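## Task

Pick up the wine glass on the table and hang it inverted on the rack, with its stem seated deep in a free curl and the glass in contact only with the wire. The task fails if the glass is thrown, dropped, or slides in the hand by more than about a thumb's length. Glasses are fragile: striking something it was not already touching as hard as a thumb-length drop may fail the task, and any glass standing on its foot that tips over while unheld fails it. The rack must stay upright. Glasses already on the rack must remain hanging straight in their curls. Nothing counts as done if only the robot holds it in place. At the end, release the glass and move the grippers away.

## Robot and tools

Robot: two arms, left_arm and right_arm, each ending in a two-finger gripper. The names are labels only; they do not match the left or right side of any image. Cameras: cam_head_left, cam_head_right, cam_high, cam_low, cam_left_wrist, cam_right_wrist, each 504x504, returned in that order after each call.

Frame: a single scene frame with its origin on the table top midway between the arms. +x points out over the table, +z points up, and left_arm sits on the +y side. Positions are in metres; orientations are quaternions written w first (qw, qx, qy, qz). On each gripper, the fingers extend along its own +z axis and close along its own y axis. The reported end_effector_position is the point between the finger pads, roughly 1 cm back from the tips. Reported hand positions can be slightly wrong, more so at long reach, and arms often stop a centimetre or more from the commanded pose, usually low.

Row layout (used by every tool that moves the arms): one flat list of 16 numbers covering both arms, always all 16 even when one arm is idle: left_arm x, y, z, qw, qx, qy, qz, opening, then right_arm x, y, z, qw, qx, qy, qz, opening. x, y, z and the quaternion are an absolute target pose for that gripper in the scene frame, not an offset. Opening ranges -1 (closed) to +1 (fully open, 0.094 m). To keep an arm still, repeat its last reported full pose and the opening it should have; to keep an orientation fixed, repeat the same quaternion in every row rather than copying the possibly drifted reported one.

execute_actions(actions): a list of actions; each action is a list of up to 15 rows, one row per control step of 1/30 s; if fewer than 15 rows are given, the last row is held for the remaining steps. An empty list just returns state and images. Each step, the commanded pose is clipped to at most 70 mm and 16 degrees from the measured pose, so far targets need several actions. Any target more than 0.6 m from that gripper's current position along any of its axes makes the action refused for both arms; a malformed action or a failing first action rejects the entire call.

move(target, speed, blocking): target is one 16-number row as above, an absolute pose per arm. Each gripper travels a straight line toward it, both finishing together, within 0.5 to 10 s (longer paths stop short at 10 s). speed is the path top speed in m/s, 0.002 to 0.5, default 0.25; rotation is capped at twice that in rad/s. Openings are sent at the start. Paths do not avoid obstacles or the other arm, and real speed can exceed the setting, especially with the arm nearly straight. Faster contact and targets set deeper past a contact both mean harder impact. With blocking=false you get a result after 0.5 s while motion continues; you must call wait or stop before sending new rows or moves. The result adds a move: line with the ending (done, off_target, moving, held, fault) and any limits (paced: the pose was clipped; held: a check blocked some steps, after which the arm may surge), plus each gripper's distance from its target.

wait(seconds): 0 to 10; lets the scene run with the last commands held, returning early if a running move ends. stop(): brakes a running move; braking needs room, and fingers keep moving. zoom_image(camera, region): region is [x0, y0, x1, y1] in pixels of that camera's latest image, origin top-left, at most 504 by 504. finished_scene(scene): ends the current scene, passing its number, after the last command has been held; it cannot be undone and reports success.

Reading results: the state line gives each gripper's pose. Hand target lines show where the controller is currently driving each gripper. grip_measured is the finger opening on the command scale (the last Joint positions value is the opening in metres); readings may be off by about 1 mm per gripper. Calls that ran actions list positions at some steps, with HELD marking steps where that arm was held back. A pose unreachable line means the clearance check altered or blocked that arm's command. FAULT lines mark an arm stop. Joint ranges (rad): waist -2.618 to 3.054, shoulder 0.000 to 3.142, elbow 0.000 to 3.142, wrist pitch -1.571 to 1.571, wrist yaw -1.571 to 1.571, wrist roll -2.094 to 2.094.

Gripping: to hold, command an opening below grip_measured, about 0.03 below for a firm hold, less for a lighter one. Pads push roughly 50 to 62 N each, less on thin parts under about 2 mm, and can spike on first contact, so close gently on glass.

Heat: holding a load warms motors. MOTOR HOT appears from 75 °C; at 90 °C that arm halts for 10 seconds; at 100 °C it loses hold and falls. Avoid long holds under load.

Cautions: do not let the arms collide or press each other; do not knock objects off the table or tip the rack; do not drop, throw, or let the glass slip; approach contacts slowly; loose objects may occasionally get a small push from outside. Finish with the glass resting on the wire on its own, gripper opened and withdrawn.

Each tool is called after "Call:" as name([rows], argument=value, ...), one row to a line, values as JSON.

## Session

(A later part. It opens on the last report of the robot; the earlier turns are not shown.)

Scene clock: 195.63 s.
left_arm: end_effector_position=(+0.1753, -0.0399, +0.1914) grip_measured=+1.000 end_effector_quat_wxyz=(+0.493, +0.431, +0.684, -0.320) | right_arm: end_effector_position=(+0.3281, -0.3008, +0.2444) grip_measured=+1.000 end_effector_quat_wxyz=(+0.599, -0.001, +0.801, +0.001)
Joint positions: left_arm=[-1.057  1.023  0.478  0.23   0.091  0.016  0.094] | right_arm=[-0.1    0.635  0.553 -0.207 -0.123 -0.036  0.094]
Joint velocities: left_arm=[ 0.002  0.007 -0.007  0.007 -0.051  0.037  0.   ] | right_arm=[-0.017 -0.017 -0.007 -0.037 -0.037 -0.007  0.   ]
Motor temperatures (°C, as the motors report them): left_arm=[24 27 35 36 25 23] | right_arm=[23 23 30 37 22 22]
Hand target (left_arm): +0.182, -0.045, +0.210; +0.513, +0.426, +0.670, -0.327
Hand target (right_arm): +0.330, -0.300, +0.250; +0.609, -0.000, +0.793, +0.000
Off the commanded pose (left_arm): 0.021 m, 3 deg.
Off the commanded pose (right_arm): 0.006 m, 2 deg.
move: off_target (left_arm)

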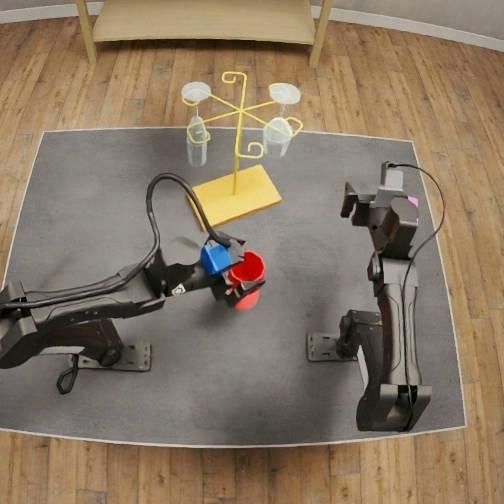

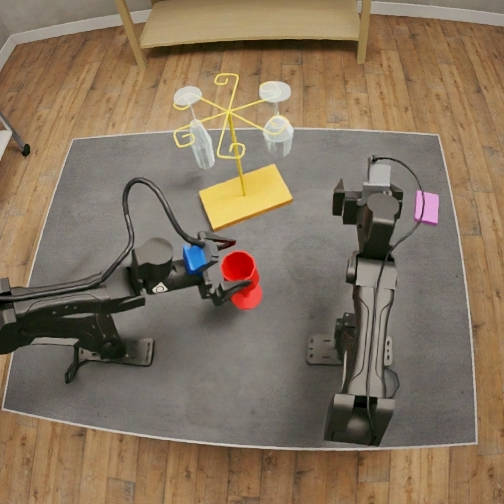

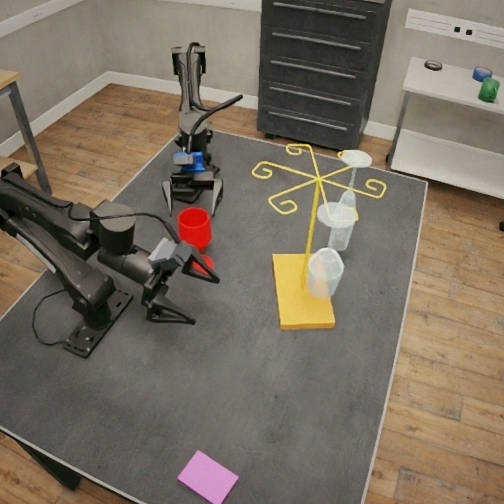

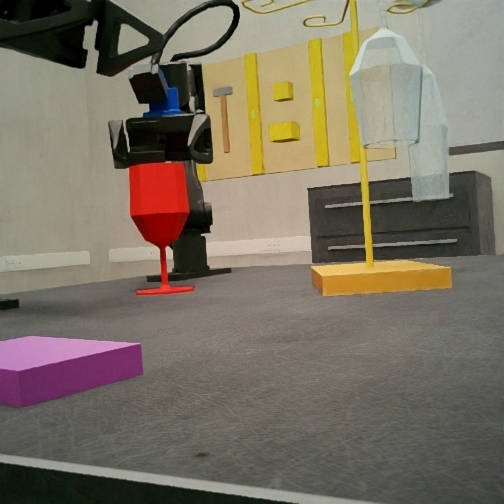

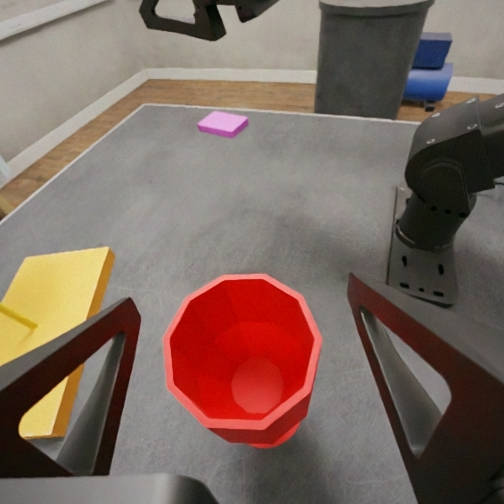

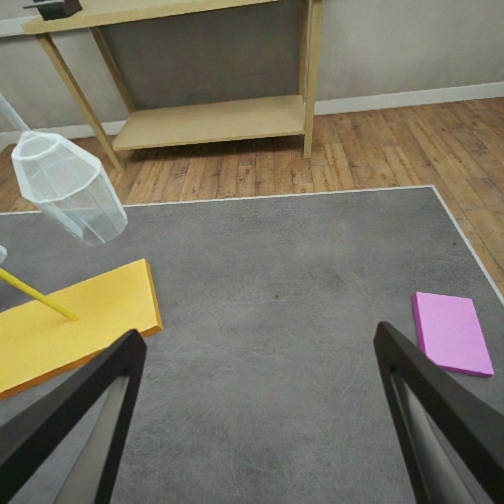

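Call:
move(target=[0.180,-0.045,0.155,0.513,0.426,0.669,-0.327,1, 0.33,-0.30,0.25,0.609,0,0.793,0,1], speed=0.04)

Scene clock: 204.27 s.
left_arm: end_effector_position=(+0.1785, -0.0455, +0.1572) grip_measured=+1.000 end_effector_quat_wxyz=(+0.509, +0.426, +0.672, -0.329) | right_arm: end_effector_position=(+0.3281, -0.3008, +0.2445) grip_measured=+1.000 end_effector_quat_wxyz=(+0.599, -0.001, +0.801, +0.001)
Joint positions: left_arm=[-1.057  1.16   0.345  0.545  0.091  0.017  0.094] | right_arm=[-0.1    0.635  0.553 -0.207 -0.123 -0.036  0.094]
Joint velocities: left_arm=[-0.012  0.012 -0.017 -0.007  0.095  0.037  0.   ] | right_arm=[ 0.012  0.017 -0.022 -0.022  0.022  0.051  0.   ]
Motor temperatures (°C, as the motors report them): left_arm=[24 27 35 36 25 23] | right_arm=[23 23 30 37 22 22]
Hand target (left_arm): +0.180, -0.045, +0.155; +0.513, +0.426, +0.669, -0.327
Hand target (right_arm): +0.330, -0.300, +0.250; +0.609, -0.000, +0.793, +0.000
Off the commanded pose (left_arm): 0.003 m, 1 deg.
Off the commanded pose (right_arm): 0.006 m, 1 deg.
move: done

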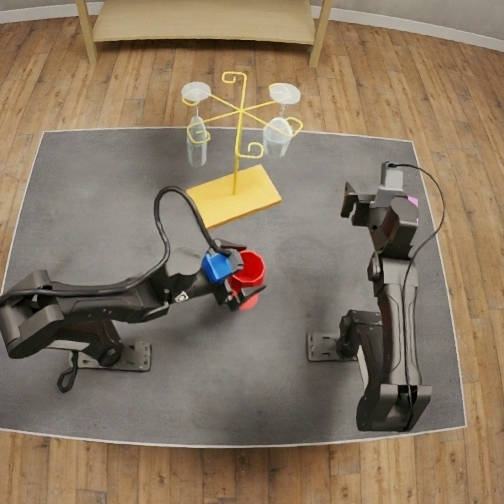

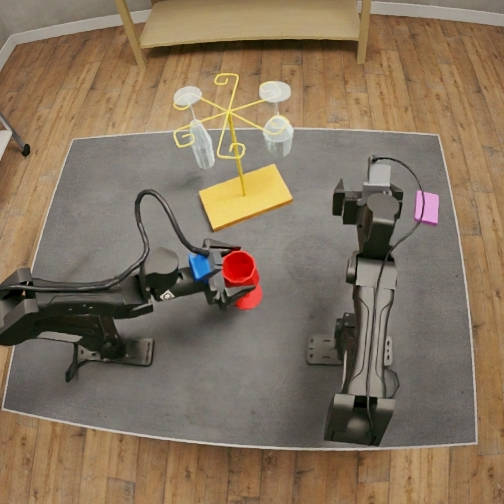

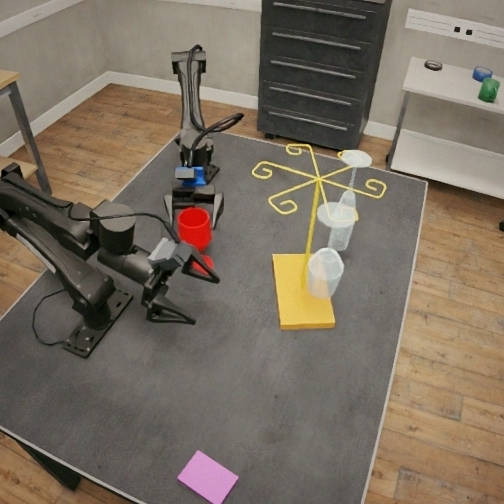

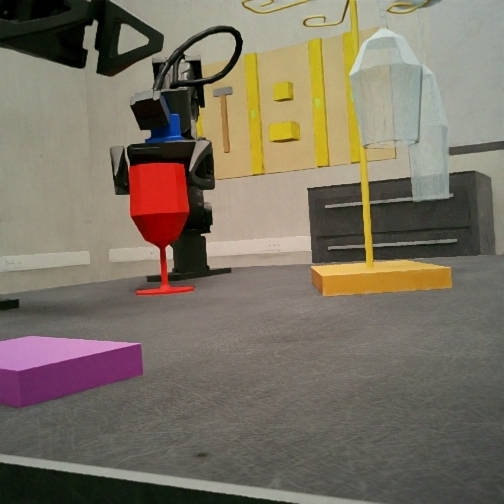

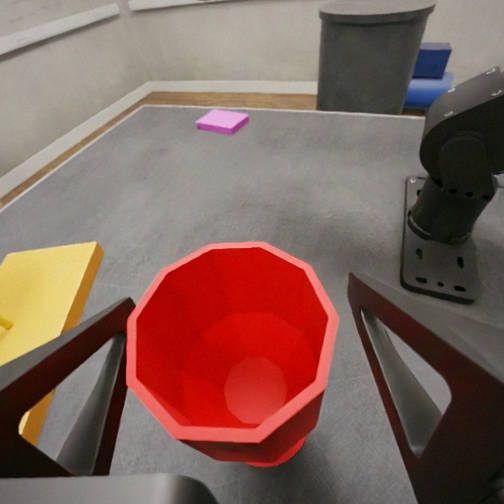

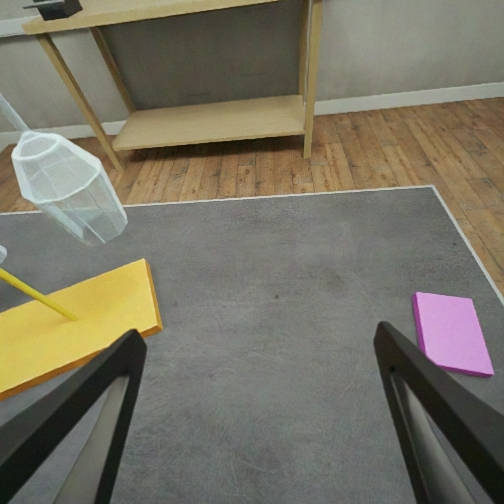

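Call:
move(target=[0.183,-0.043,0.125,0.513,0.426,0.669,-0.327,1, 0.33,-0.30,0.25,0.609,0,0.793,0,1], speed=0.03)

Call:
zoom_image(camera="cam_low", region=[90,80,250,310])

Scene clock: 217.40 s.
left_arm: end_effector_position=(+0.1806, -0.0444, +0.1241) grip_measured=+1.000 end_effector_quat_wxyz=(+0.504, +0.427, +0.676, -0.326) | right_arm: end_effector_position=(+0.3281, -0.3008, +0.2443) grip_measured=+1.000 end_effector_quat_wxyz=(+0.599, -0.001, +0.801, +0.001)
Joint positions: left_arm=[-1.045  1.304  0.27   0.749  0.102  0.02   0.094] | right_arm=[-0.1    0.635  0.553 -0.208 -0.123 -0.036  0.094]
Joint velocities: left_arm=[-0.002  0.017  0.002  0.11  -0.022  0.066  0.   ] | right_arm=[-0.007 -0.002  0.002 -0.051  0.022  0.022  0.   ]
Motor temperatures (°C, as the motors report them): left_arm=[24 27 34 37 25 23] | right_arm=[23 23 30 37 22 22]
Hand target (left_arm): +0.183, -0.043, +0.125; +0.513, +0.426, +0.670, -0.327
Hand target (right_arm): +0.330, -0.300, +0.250; +0.609, -0.000, +0.793, +0.000
Off the commanded pose (left_arm): 0.003 m, 1 deg.
Off the commanded pose (right_arm): 0.006 m, 2 deg.
move: done

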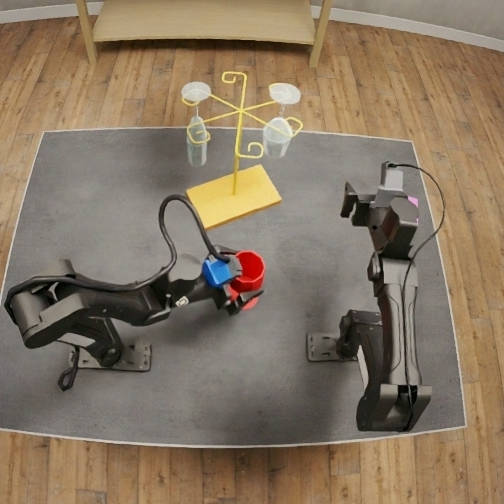

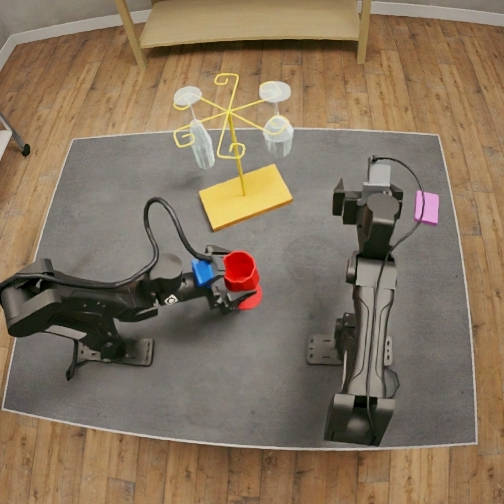

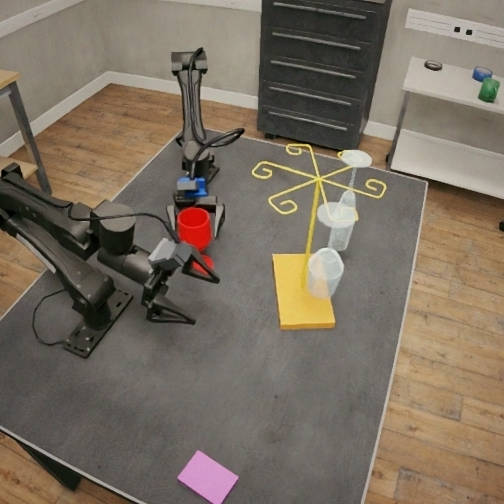

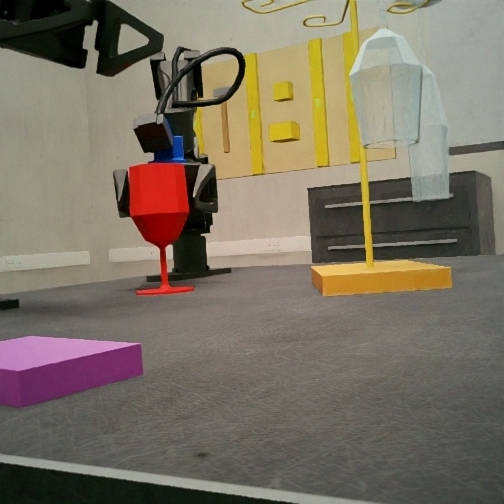

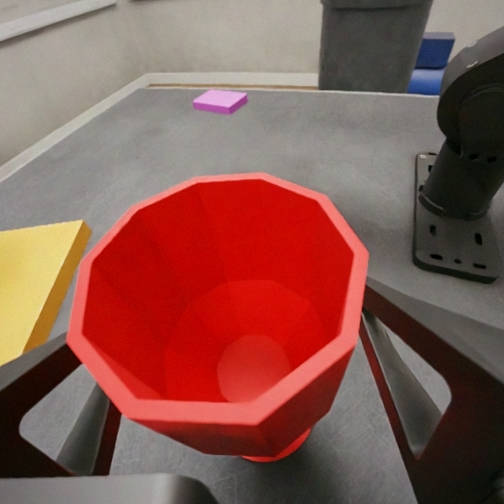

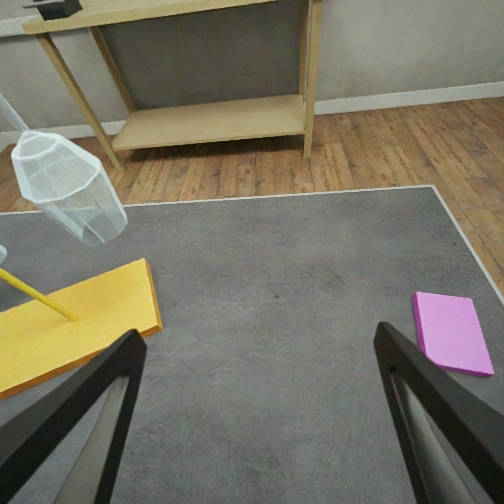

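Region (90, 80, 250, 310) of cam_low's 504x504 image, scaled by 2.191, with more detail than that image has; it fills the left 351 columns of this view, and the rest is white.

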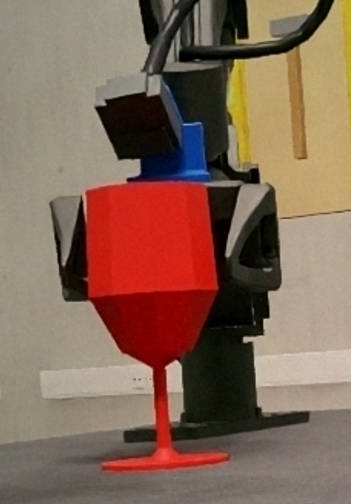

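Call:
move(target=[0.183,-0.043,0.125,0.513,0.426,0.669,-0.327,0.62, 0.33,-0.30,0.25,0.609,0,0.793,0,1], speed=0.03)

Call:
move(target=[0.183,-0.043,0.125,0.513,0.426,0.669,-0.327,0.48, 0.33,-0.30,0.25,0.609,0,0.793,0,1], speed=0.03)

Scene clock: 227.03 s.
left_arm: end_effector_position=(+0.1809, -0.0453, +0.1275) grip_measured=+0.632 end_effector_quat_wxyz=(+0.509, +0.426, +0.672, -0.329) | right_arm: end_effector_position=(+0.3281, -0.3008, +0.2443) grip_measured=+1.000 end_effector_quat_wxyz=(+0.599, -0.001, +0.801, +0.001)
Joint positions: left_arm=[-1.045  1.304  0.27   0.764  0.103  0.02   0.077] | right_arm=[-0.1    0.635  0.553 -0.208 -0.123 -0.036  0.094]
Joint velocities: left_arm=[-0.002 -0.017 -0.012 -0.066 -0.037 -0.037  0.001] | right_arm=[-0.002  0.012 -0.027 -0.037 -0.022 -0.11   0.   ]
Motor temperatures (°C, as the motors report them): left_arm=[24 27 33 37 25 23] | right_arm=[23 23 30 38 22 22]
Hand target (left_arm): +0.183, -0.043, +0.125; +0.513, +0.426, +0.670, -0.327
Hand target (right_arm): +0.330, -0.300, +0.250; +0.609, -0.000, +0.793, +0.000
Off the commanded pose (left_arm): 0.004 m, 1 deg.
Off the commanded pose (right_arm): 0.006 m, 2 deg.
move: done

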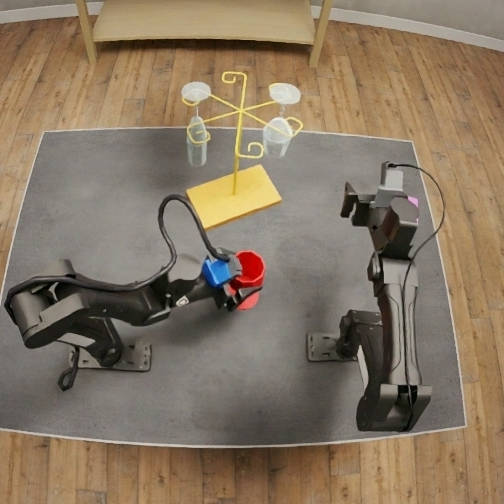

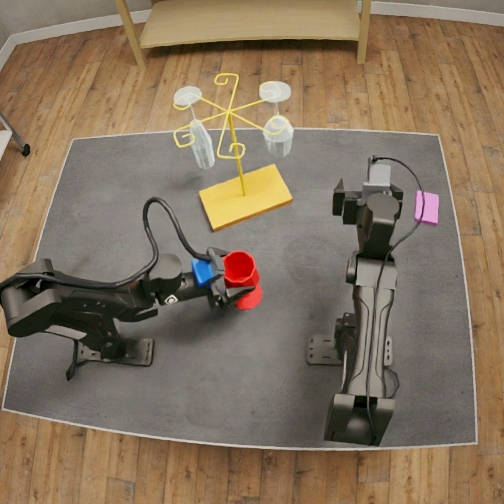

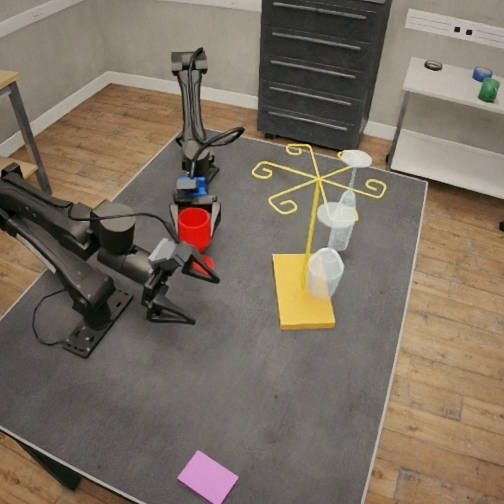

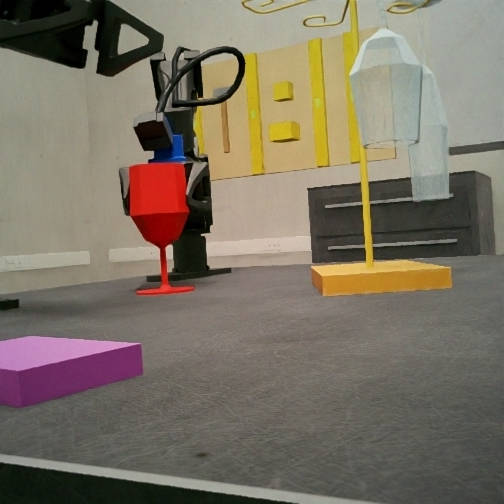

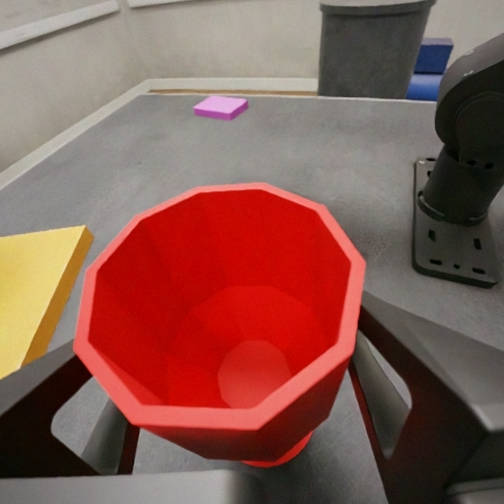

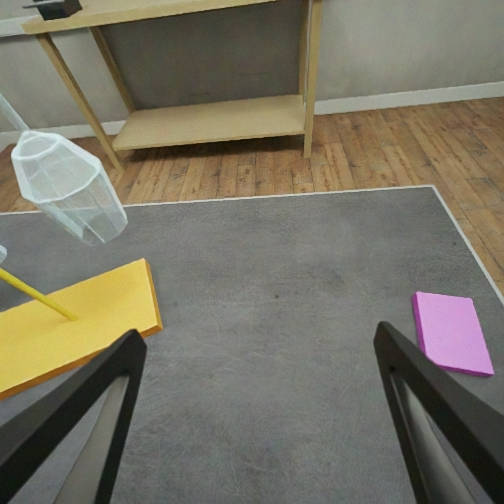

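Scene clock: 227.73 s.
left_arm: end_effector_position=(+0.1809, -0.0453, +0.1276) grip_measured=+0.607 end_effector_quat_wxyz=(+0.509, +0.426, +0.672, -0.329) | right_arm: end_effector_position=(+0.3281, -0.3008, +0.2443) grip_measured=+1.000 end_effector_quat_wxyz=(+0.599, -0.001, +0.801, +0.001)
Joint positions: left_arm=[-1.045  1.304  0.27   0.764  0.104  0.02   0.075] | right_arm=[-0.1    0.635  0.553 -0.208 -0.123 -0.036  0.094]
Joint velocities: left_arm=[-0.012  0.017 -0.002 -0.007 -0.022  0.037 -0.   ] | right_arm=[ 0.012 -0.007 -0.007  0.022 -0.022  0.007  0.   ]
Motor temperatures (°C, as the motors report them): left_arm=[24 27 33 37 25 23] | right_arm=[23 23 30 38 22 22]
Hand target (left_arm): +0.183, -0.043, +0.125; +0.513, +0.426, +0.669, -0.327
Hand target (right_arm): +0.330, -0.300, +0.250; +0.609, -0.000, +0.793, +0.000
Off the commanded pose (left_arm): 0.004 m, 1 deg.
Off the commanded pose (right_arm): 0.006 m, 2 deg.
move: done

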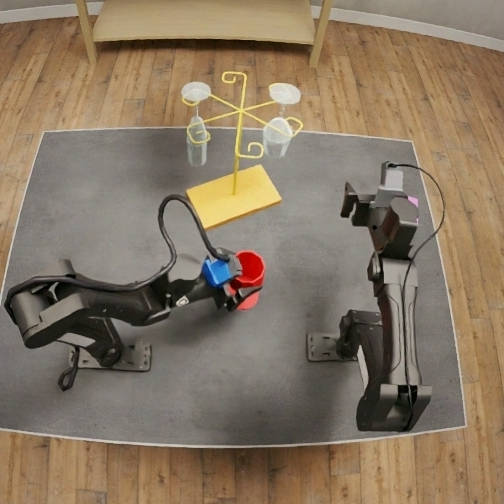

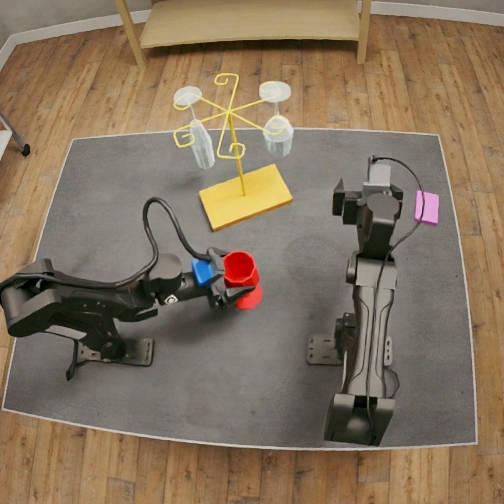

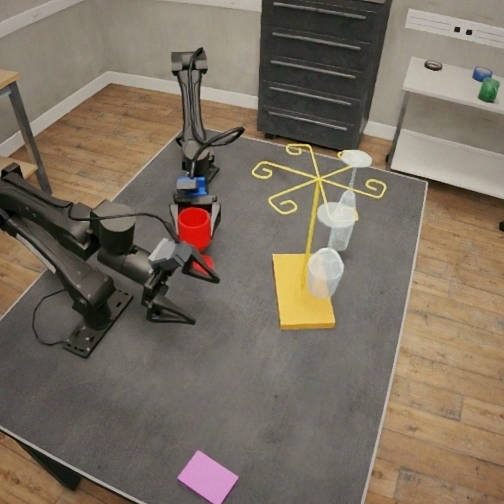

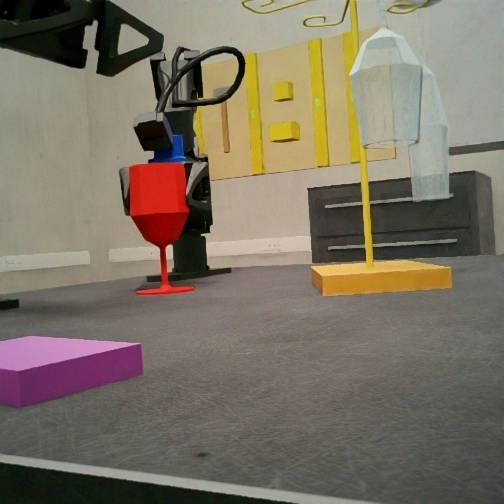

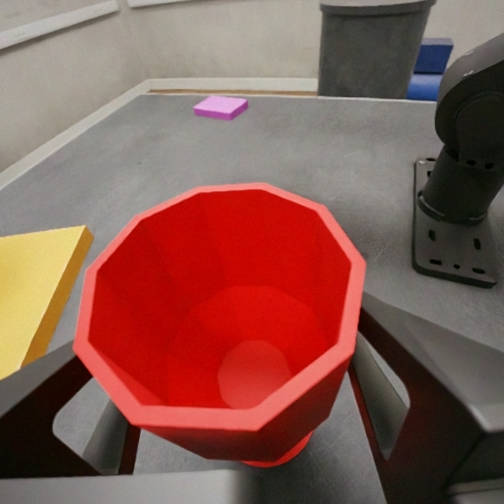

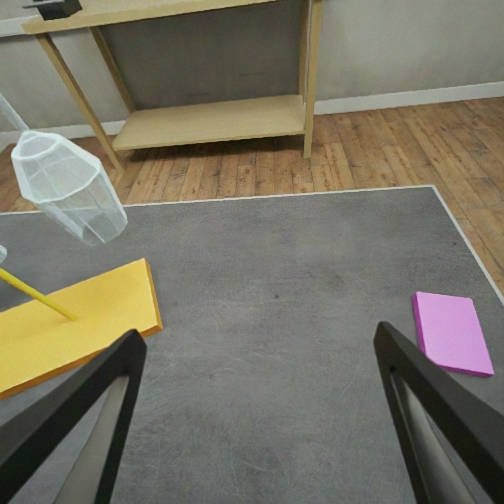

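Call:
move(target=[0.183,-0.043,0.21,0.513,0.426,0.669,-0.327,0.54, 0.33,-0.30,0.25,0.609,0,0.793,0,1], speed=0.08)

Call:
move(target=[0.27,0.12,0.21,0.581,0.239,0.757,-0.183,0.54, 0.33,-0.30,0.25,0.609,0,0.793,0,1], speed=0.12)

Scene clock: 248.67 s.
left_arm: end_effector_position=(+0.1783, -0.0410, +0.1825) grip_measured=+0.607 end_effector_quat_wxyz=(+0.487, +0.434, +0.688, -0.318) | right_arm: end_effector_position=(+0.3281, -0.3008, +0.2444) grip_measured=+1.000 end_effector_quat_wxyz=(+0.599, -0.001, +0.801, +0.001)
Joint positions: left_arm=[-1.045  1.053  0.469  0.253  0.104  0.02   0.075] | right_arm=[-0.1    0.635  0.553 -0.207 -0.123 -0.036  0.094]
Joint velocities: left_arm=[ 0.007  0.002 -0.007 -0.022  0.007 -0.051 -0.001] | right_arm=[-0.007 -0.007  0.012  0.007 -0.007 -0.037  0.   ]
Motor temperatures (°C, as the motors report them): left_arm=[24 27 33 38 25 23] | right_arm=[23 23 30 38 22 22]
Hand target (left_arm): +0.182, -0.042, +0.209; +0.513, +0.426, +0.669, -0.327
Hand target (right_arm): +0.330, -0.300, +0.250; +0.609, -0.000, +0.793, +0.000
Off the commanded pose (left_arm): 0.028 m, 4 deg.
Off the commanded pose (right_arm): 0.006 m, 2 deg.
move: off_target (left_arm)

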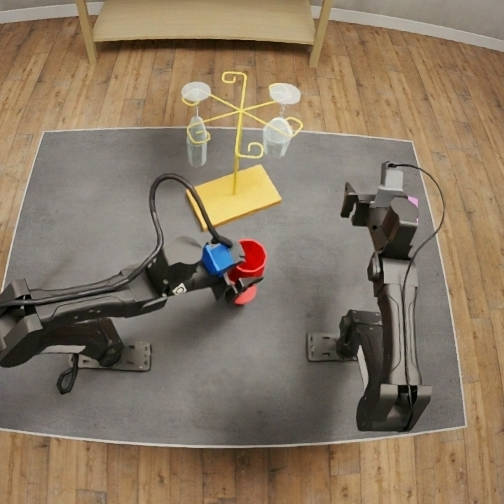

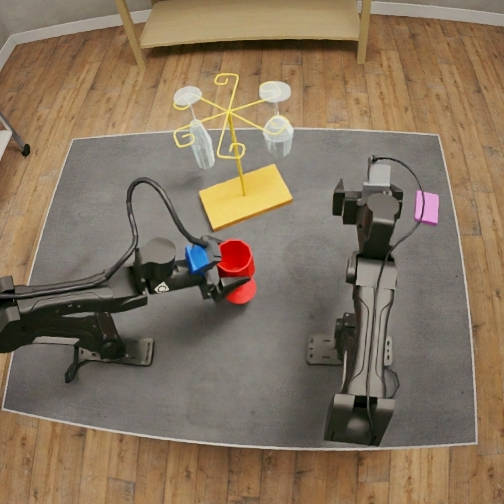

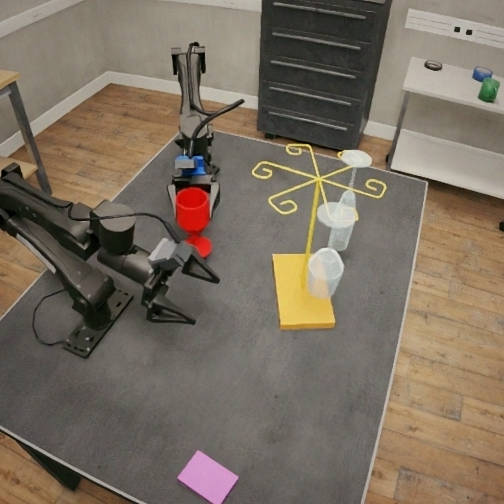

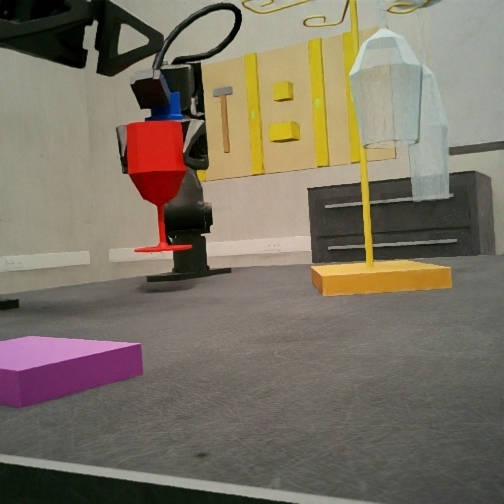

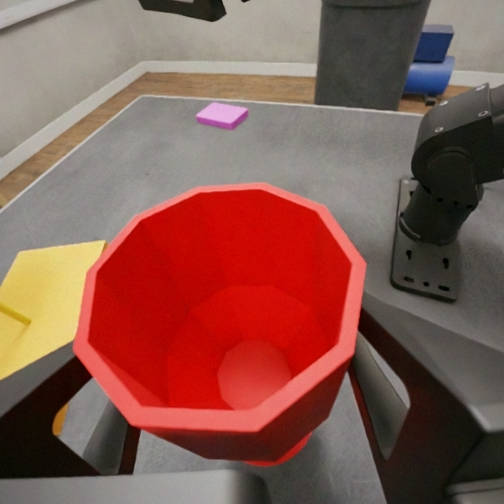

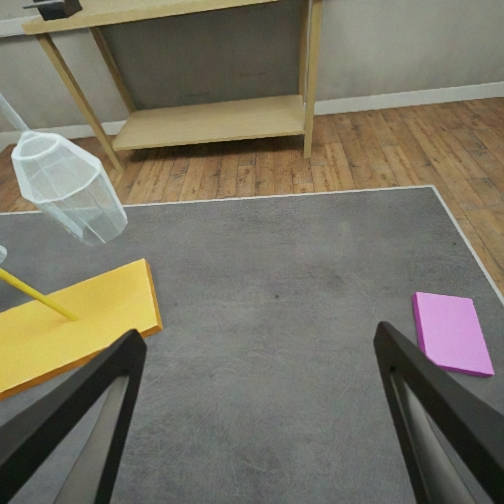

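Scene clock: 251.17 s.
left_arm: end_effector_position=(+0.2685, +0.1191, +0.2010) grip_measured=+0.607 end_effector_quat_wxyz=(+0.568, +0.239, +0.767, -0.180) | right_arm: end_effector_position=(+0.3281, -0.3008, +0.2444) grip_measured=+1.000 end_effector_quat_wxyz=(+0.599, -0.001, +0.801, +0.001)
Joint positions: left_arm=[-0.489  0.689  0.398 -0.007  0.127  0.034  0.075] | right_arm=[-0.1    0.635  0.553 -0.207 -0.123 -0.036  0.094]
Joint velocities: left_arm=[ 0.007 -0.002  0.012 -0.007  0.081 -0.007  0.001] | right_arm=[-0.012  0.002 -0.002 -0.037  0.051 -0.081  0.   ]
Motor temperatures (°C, as the motors report them): left_arm=[24 27 33 38 25 23] | right_arm=[23 23 30 38 22 22]
Hand target (left_arm): +0.267, +0.121, +0.209; +0.581, +0.240, +0.757, -0.180
Hand target (right_arm): +0.330, -0.300, +0.250; +0.609, -0.000, +0.793, +0.000
Off the commanded pose (left_arm): 0.009 m, 2 deg.
Off the commanded pose (right_arm): 0.006 m, 2 deg.
move: done

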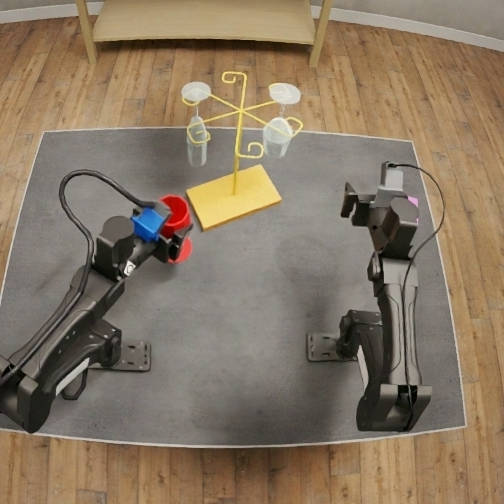

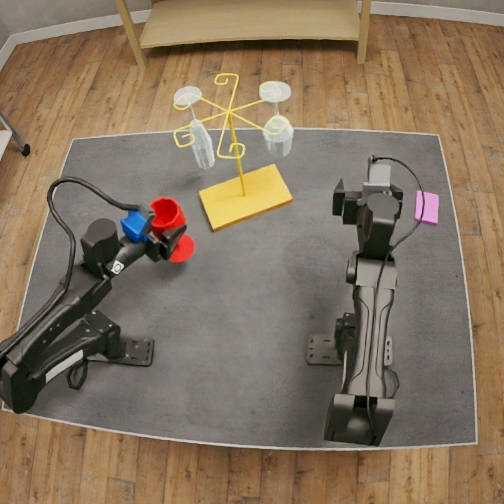

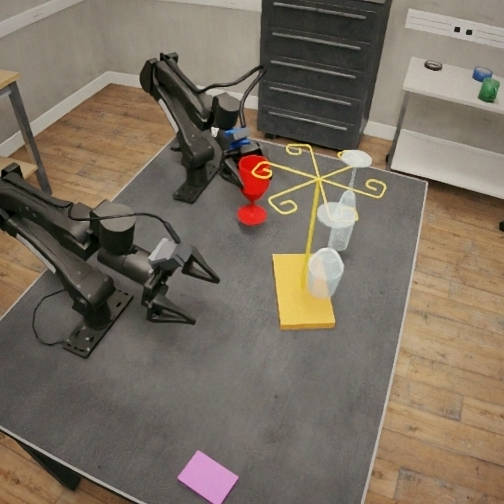

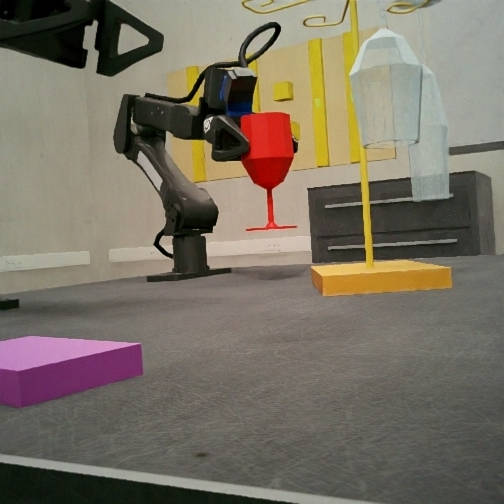

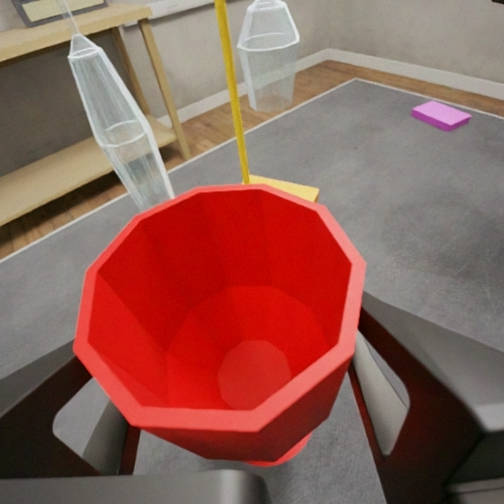

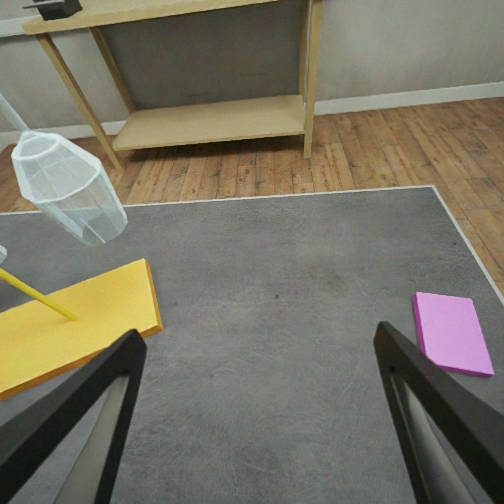

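Call:
move(target=[0.30,0.27,0.21,0.609,0,0.793,0,0.54, 0.33,-0.30,0.25,0.609,0,0.793,0,1], speed=0.15)

Call:
move(target=[0.30,0.27,0.18,0.092,-0.701,-0.701,-0.092,0.54, 0.33,-0.30,0.25,0.609,0,0.793,0,1], speed=0.3)

Scene clock: 266.27 s.
left_arm: end_effector_position=(+0.2955, +0.2662, +0.2006) grip_measured=+0.606 end_effector_quat_wxyz=(+0.593, +0.014, +0.805, +0.001) | right_arm: end_effector_position=(+0.3281, -0.3008, +0.2444) grip_measured=+1.000 end_effector_quat_wxyz=(+0.599, -0.001, +0.801, +0.001)
Joint positions: left_arm=[-0.097  0.577  0.384 -0.11  -0.065 -0.002  0.075] | right_arm=[-0.1    0.635  0.553 -0.207 -0.123 -0.036  0.094]
Joint velocities: left_arm=[-0.002 -0.007 -0.007 -0.022 -0.022  0.007  0.001] | right_arm=[-0.017 -0.012 -0.012 -0.051 -0.051 -0.007  0.   ]
Motor temperatures (°C, as the motors report them): left_arm=[24 27 33 38 25 23] | right_arm=[23 23 30 39 22 22]
Hand target (left_arm): +0.296, +0.270, +0.210; +0.608, +0.001, +0.794, +0.002
Hand target (right_arm): +0.330, -0.300, +0.250; +0.609, -0.000, +0.793, +0.000
Off the commanded pose (left_arm): 0.011 m, 3 deg.
Off the commanded pose (right_arm): 0.006 m, 2 deg.
move: off_target (left_arm)

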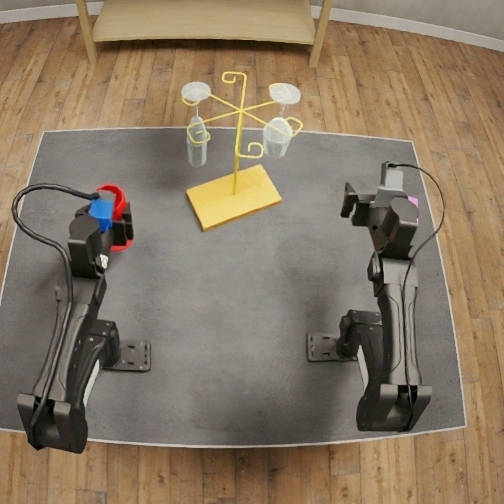

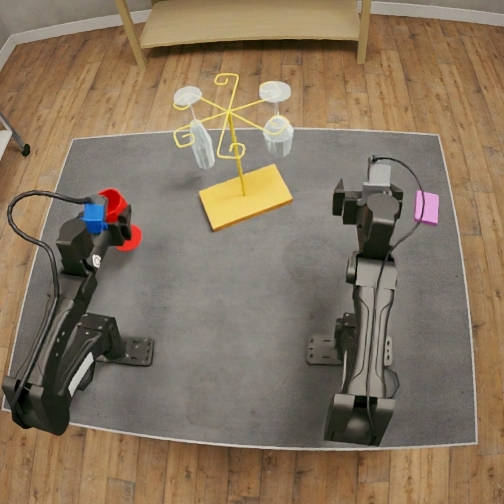

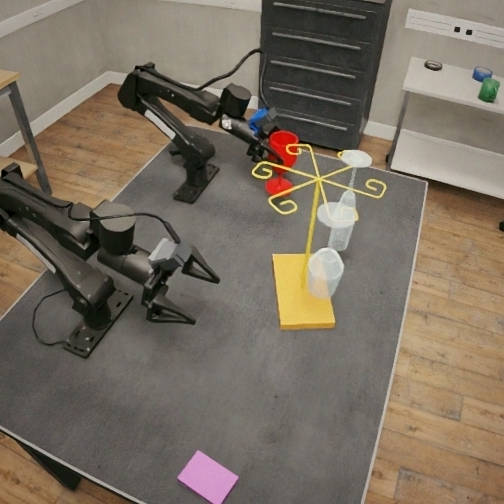

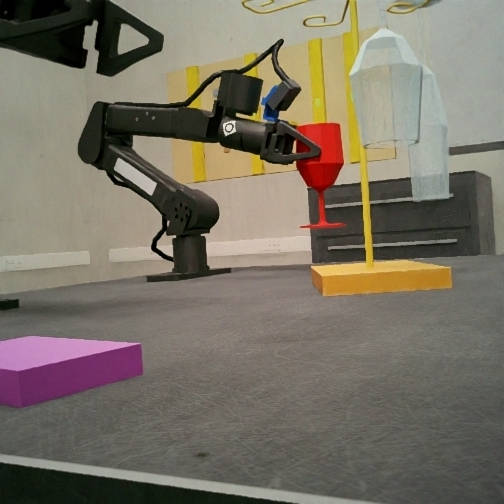

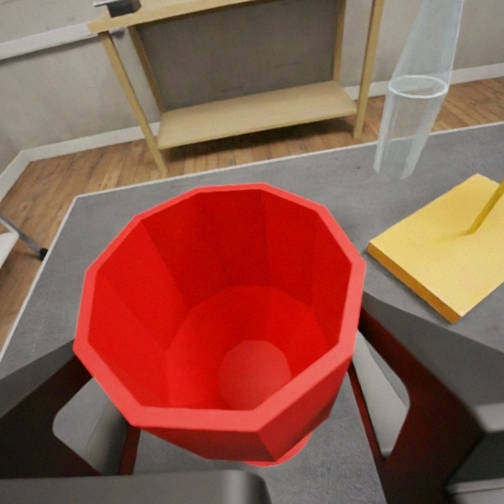

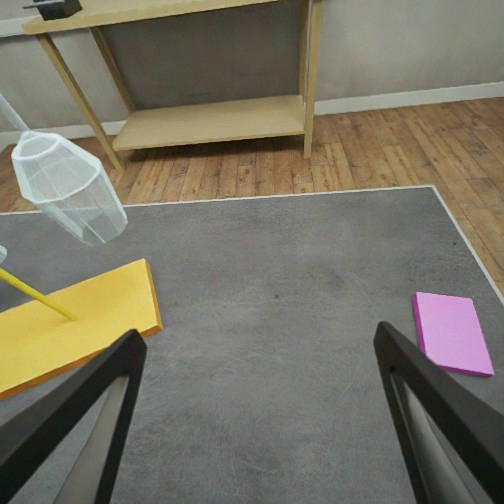

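Scene clock: 270.30 s.
left_arm: end_effector_position=(+0.3001, +0.2713, +0.1732) grip_measured=+0.607 end_effector_quat_wxyz=(-0.089, +0.697, +0.706, +0.090) | right_arm: end_effector_position=(+0.3281, -0.3008, +0.2445) grip_measured=+1.000 end_effector_quat_wxyz=(+0.599, -0.001, +0.801, +0.001)
Joint positions: left_arm=[-0.19   1.685  1.584 -1.515 -0.25   1.377  0.075] | right_arm=[-0.1    0.635  0.553 -0.207 -0.123 -0.036  0.094]
Joint velocities: left_arm=[ 0.002 -0.027  0.002 -0.051 -0.051  0.022  0.   ] | right_arm=[ 0.012  0.007  0.007  0.007  0.007 -0.007  0.   ]
Motor temperatures (°C, as the motors report them): left_arm=[24 27 34 37 25 23] | right_arm=[23 23 30 39 22 22]
Hand target (left_arm): +0.300, +0.270, +0.180; -0.092, +0.704, +0.698, +0.093
Hand target (right_arm): +0.330, -0.300, +0.250; +0.609, +0.000, +0.793, +0.000
Off the commanded pose (left_arm): 0.007 m, 1 deg.
Off the commanded pose (right_arm): 0.006 m, 1 deg.
move: done

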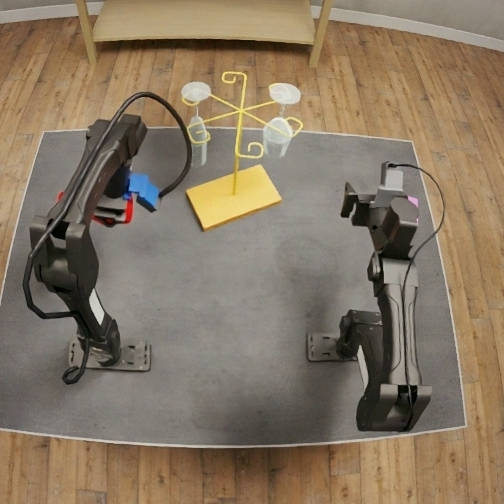

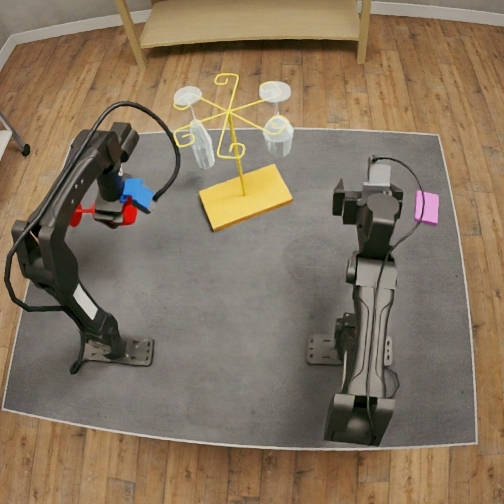

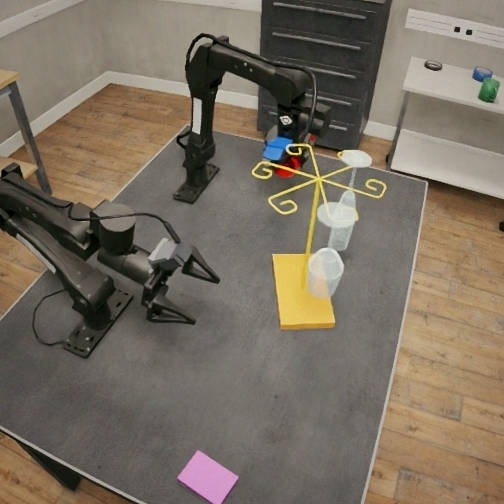

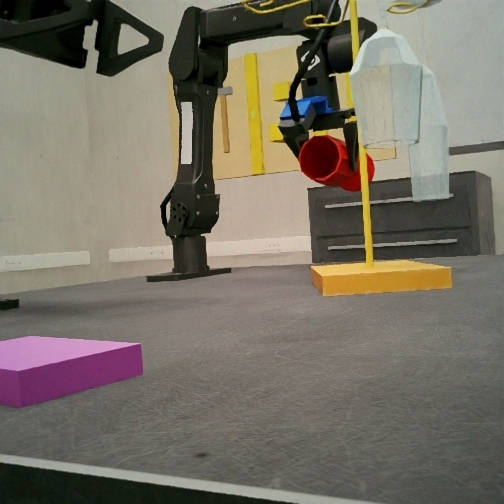

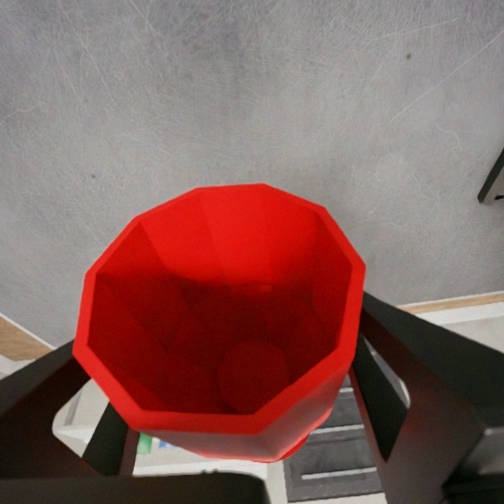

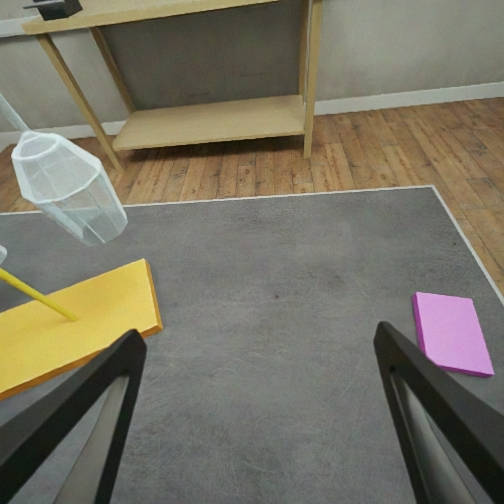

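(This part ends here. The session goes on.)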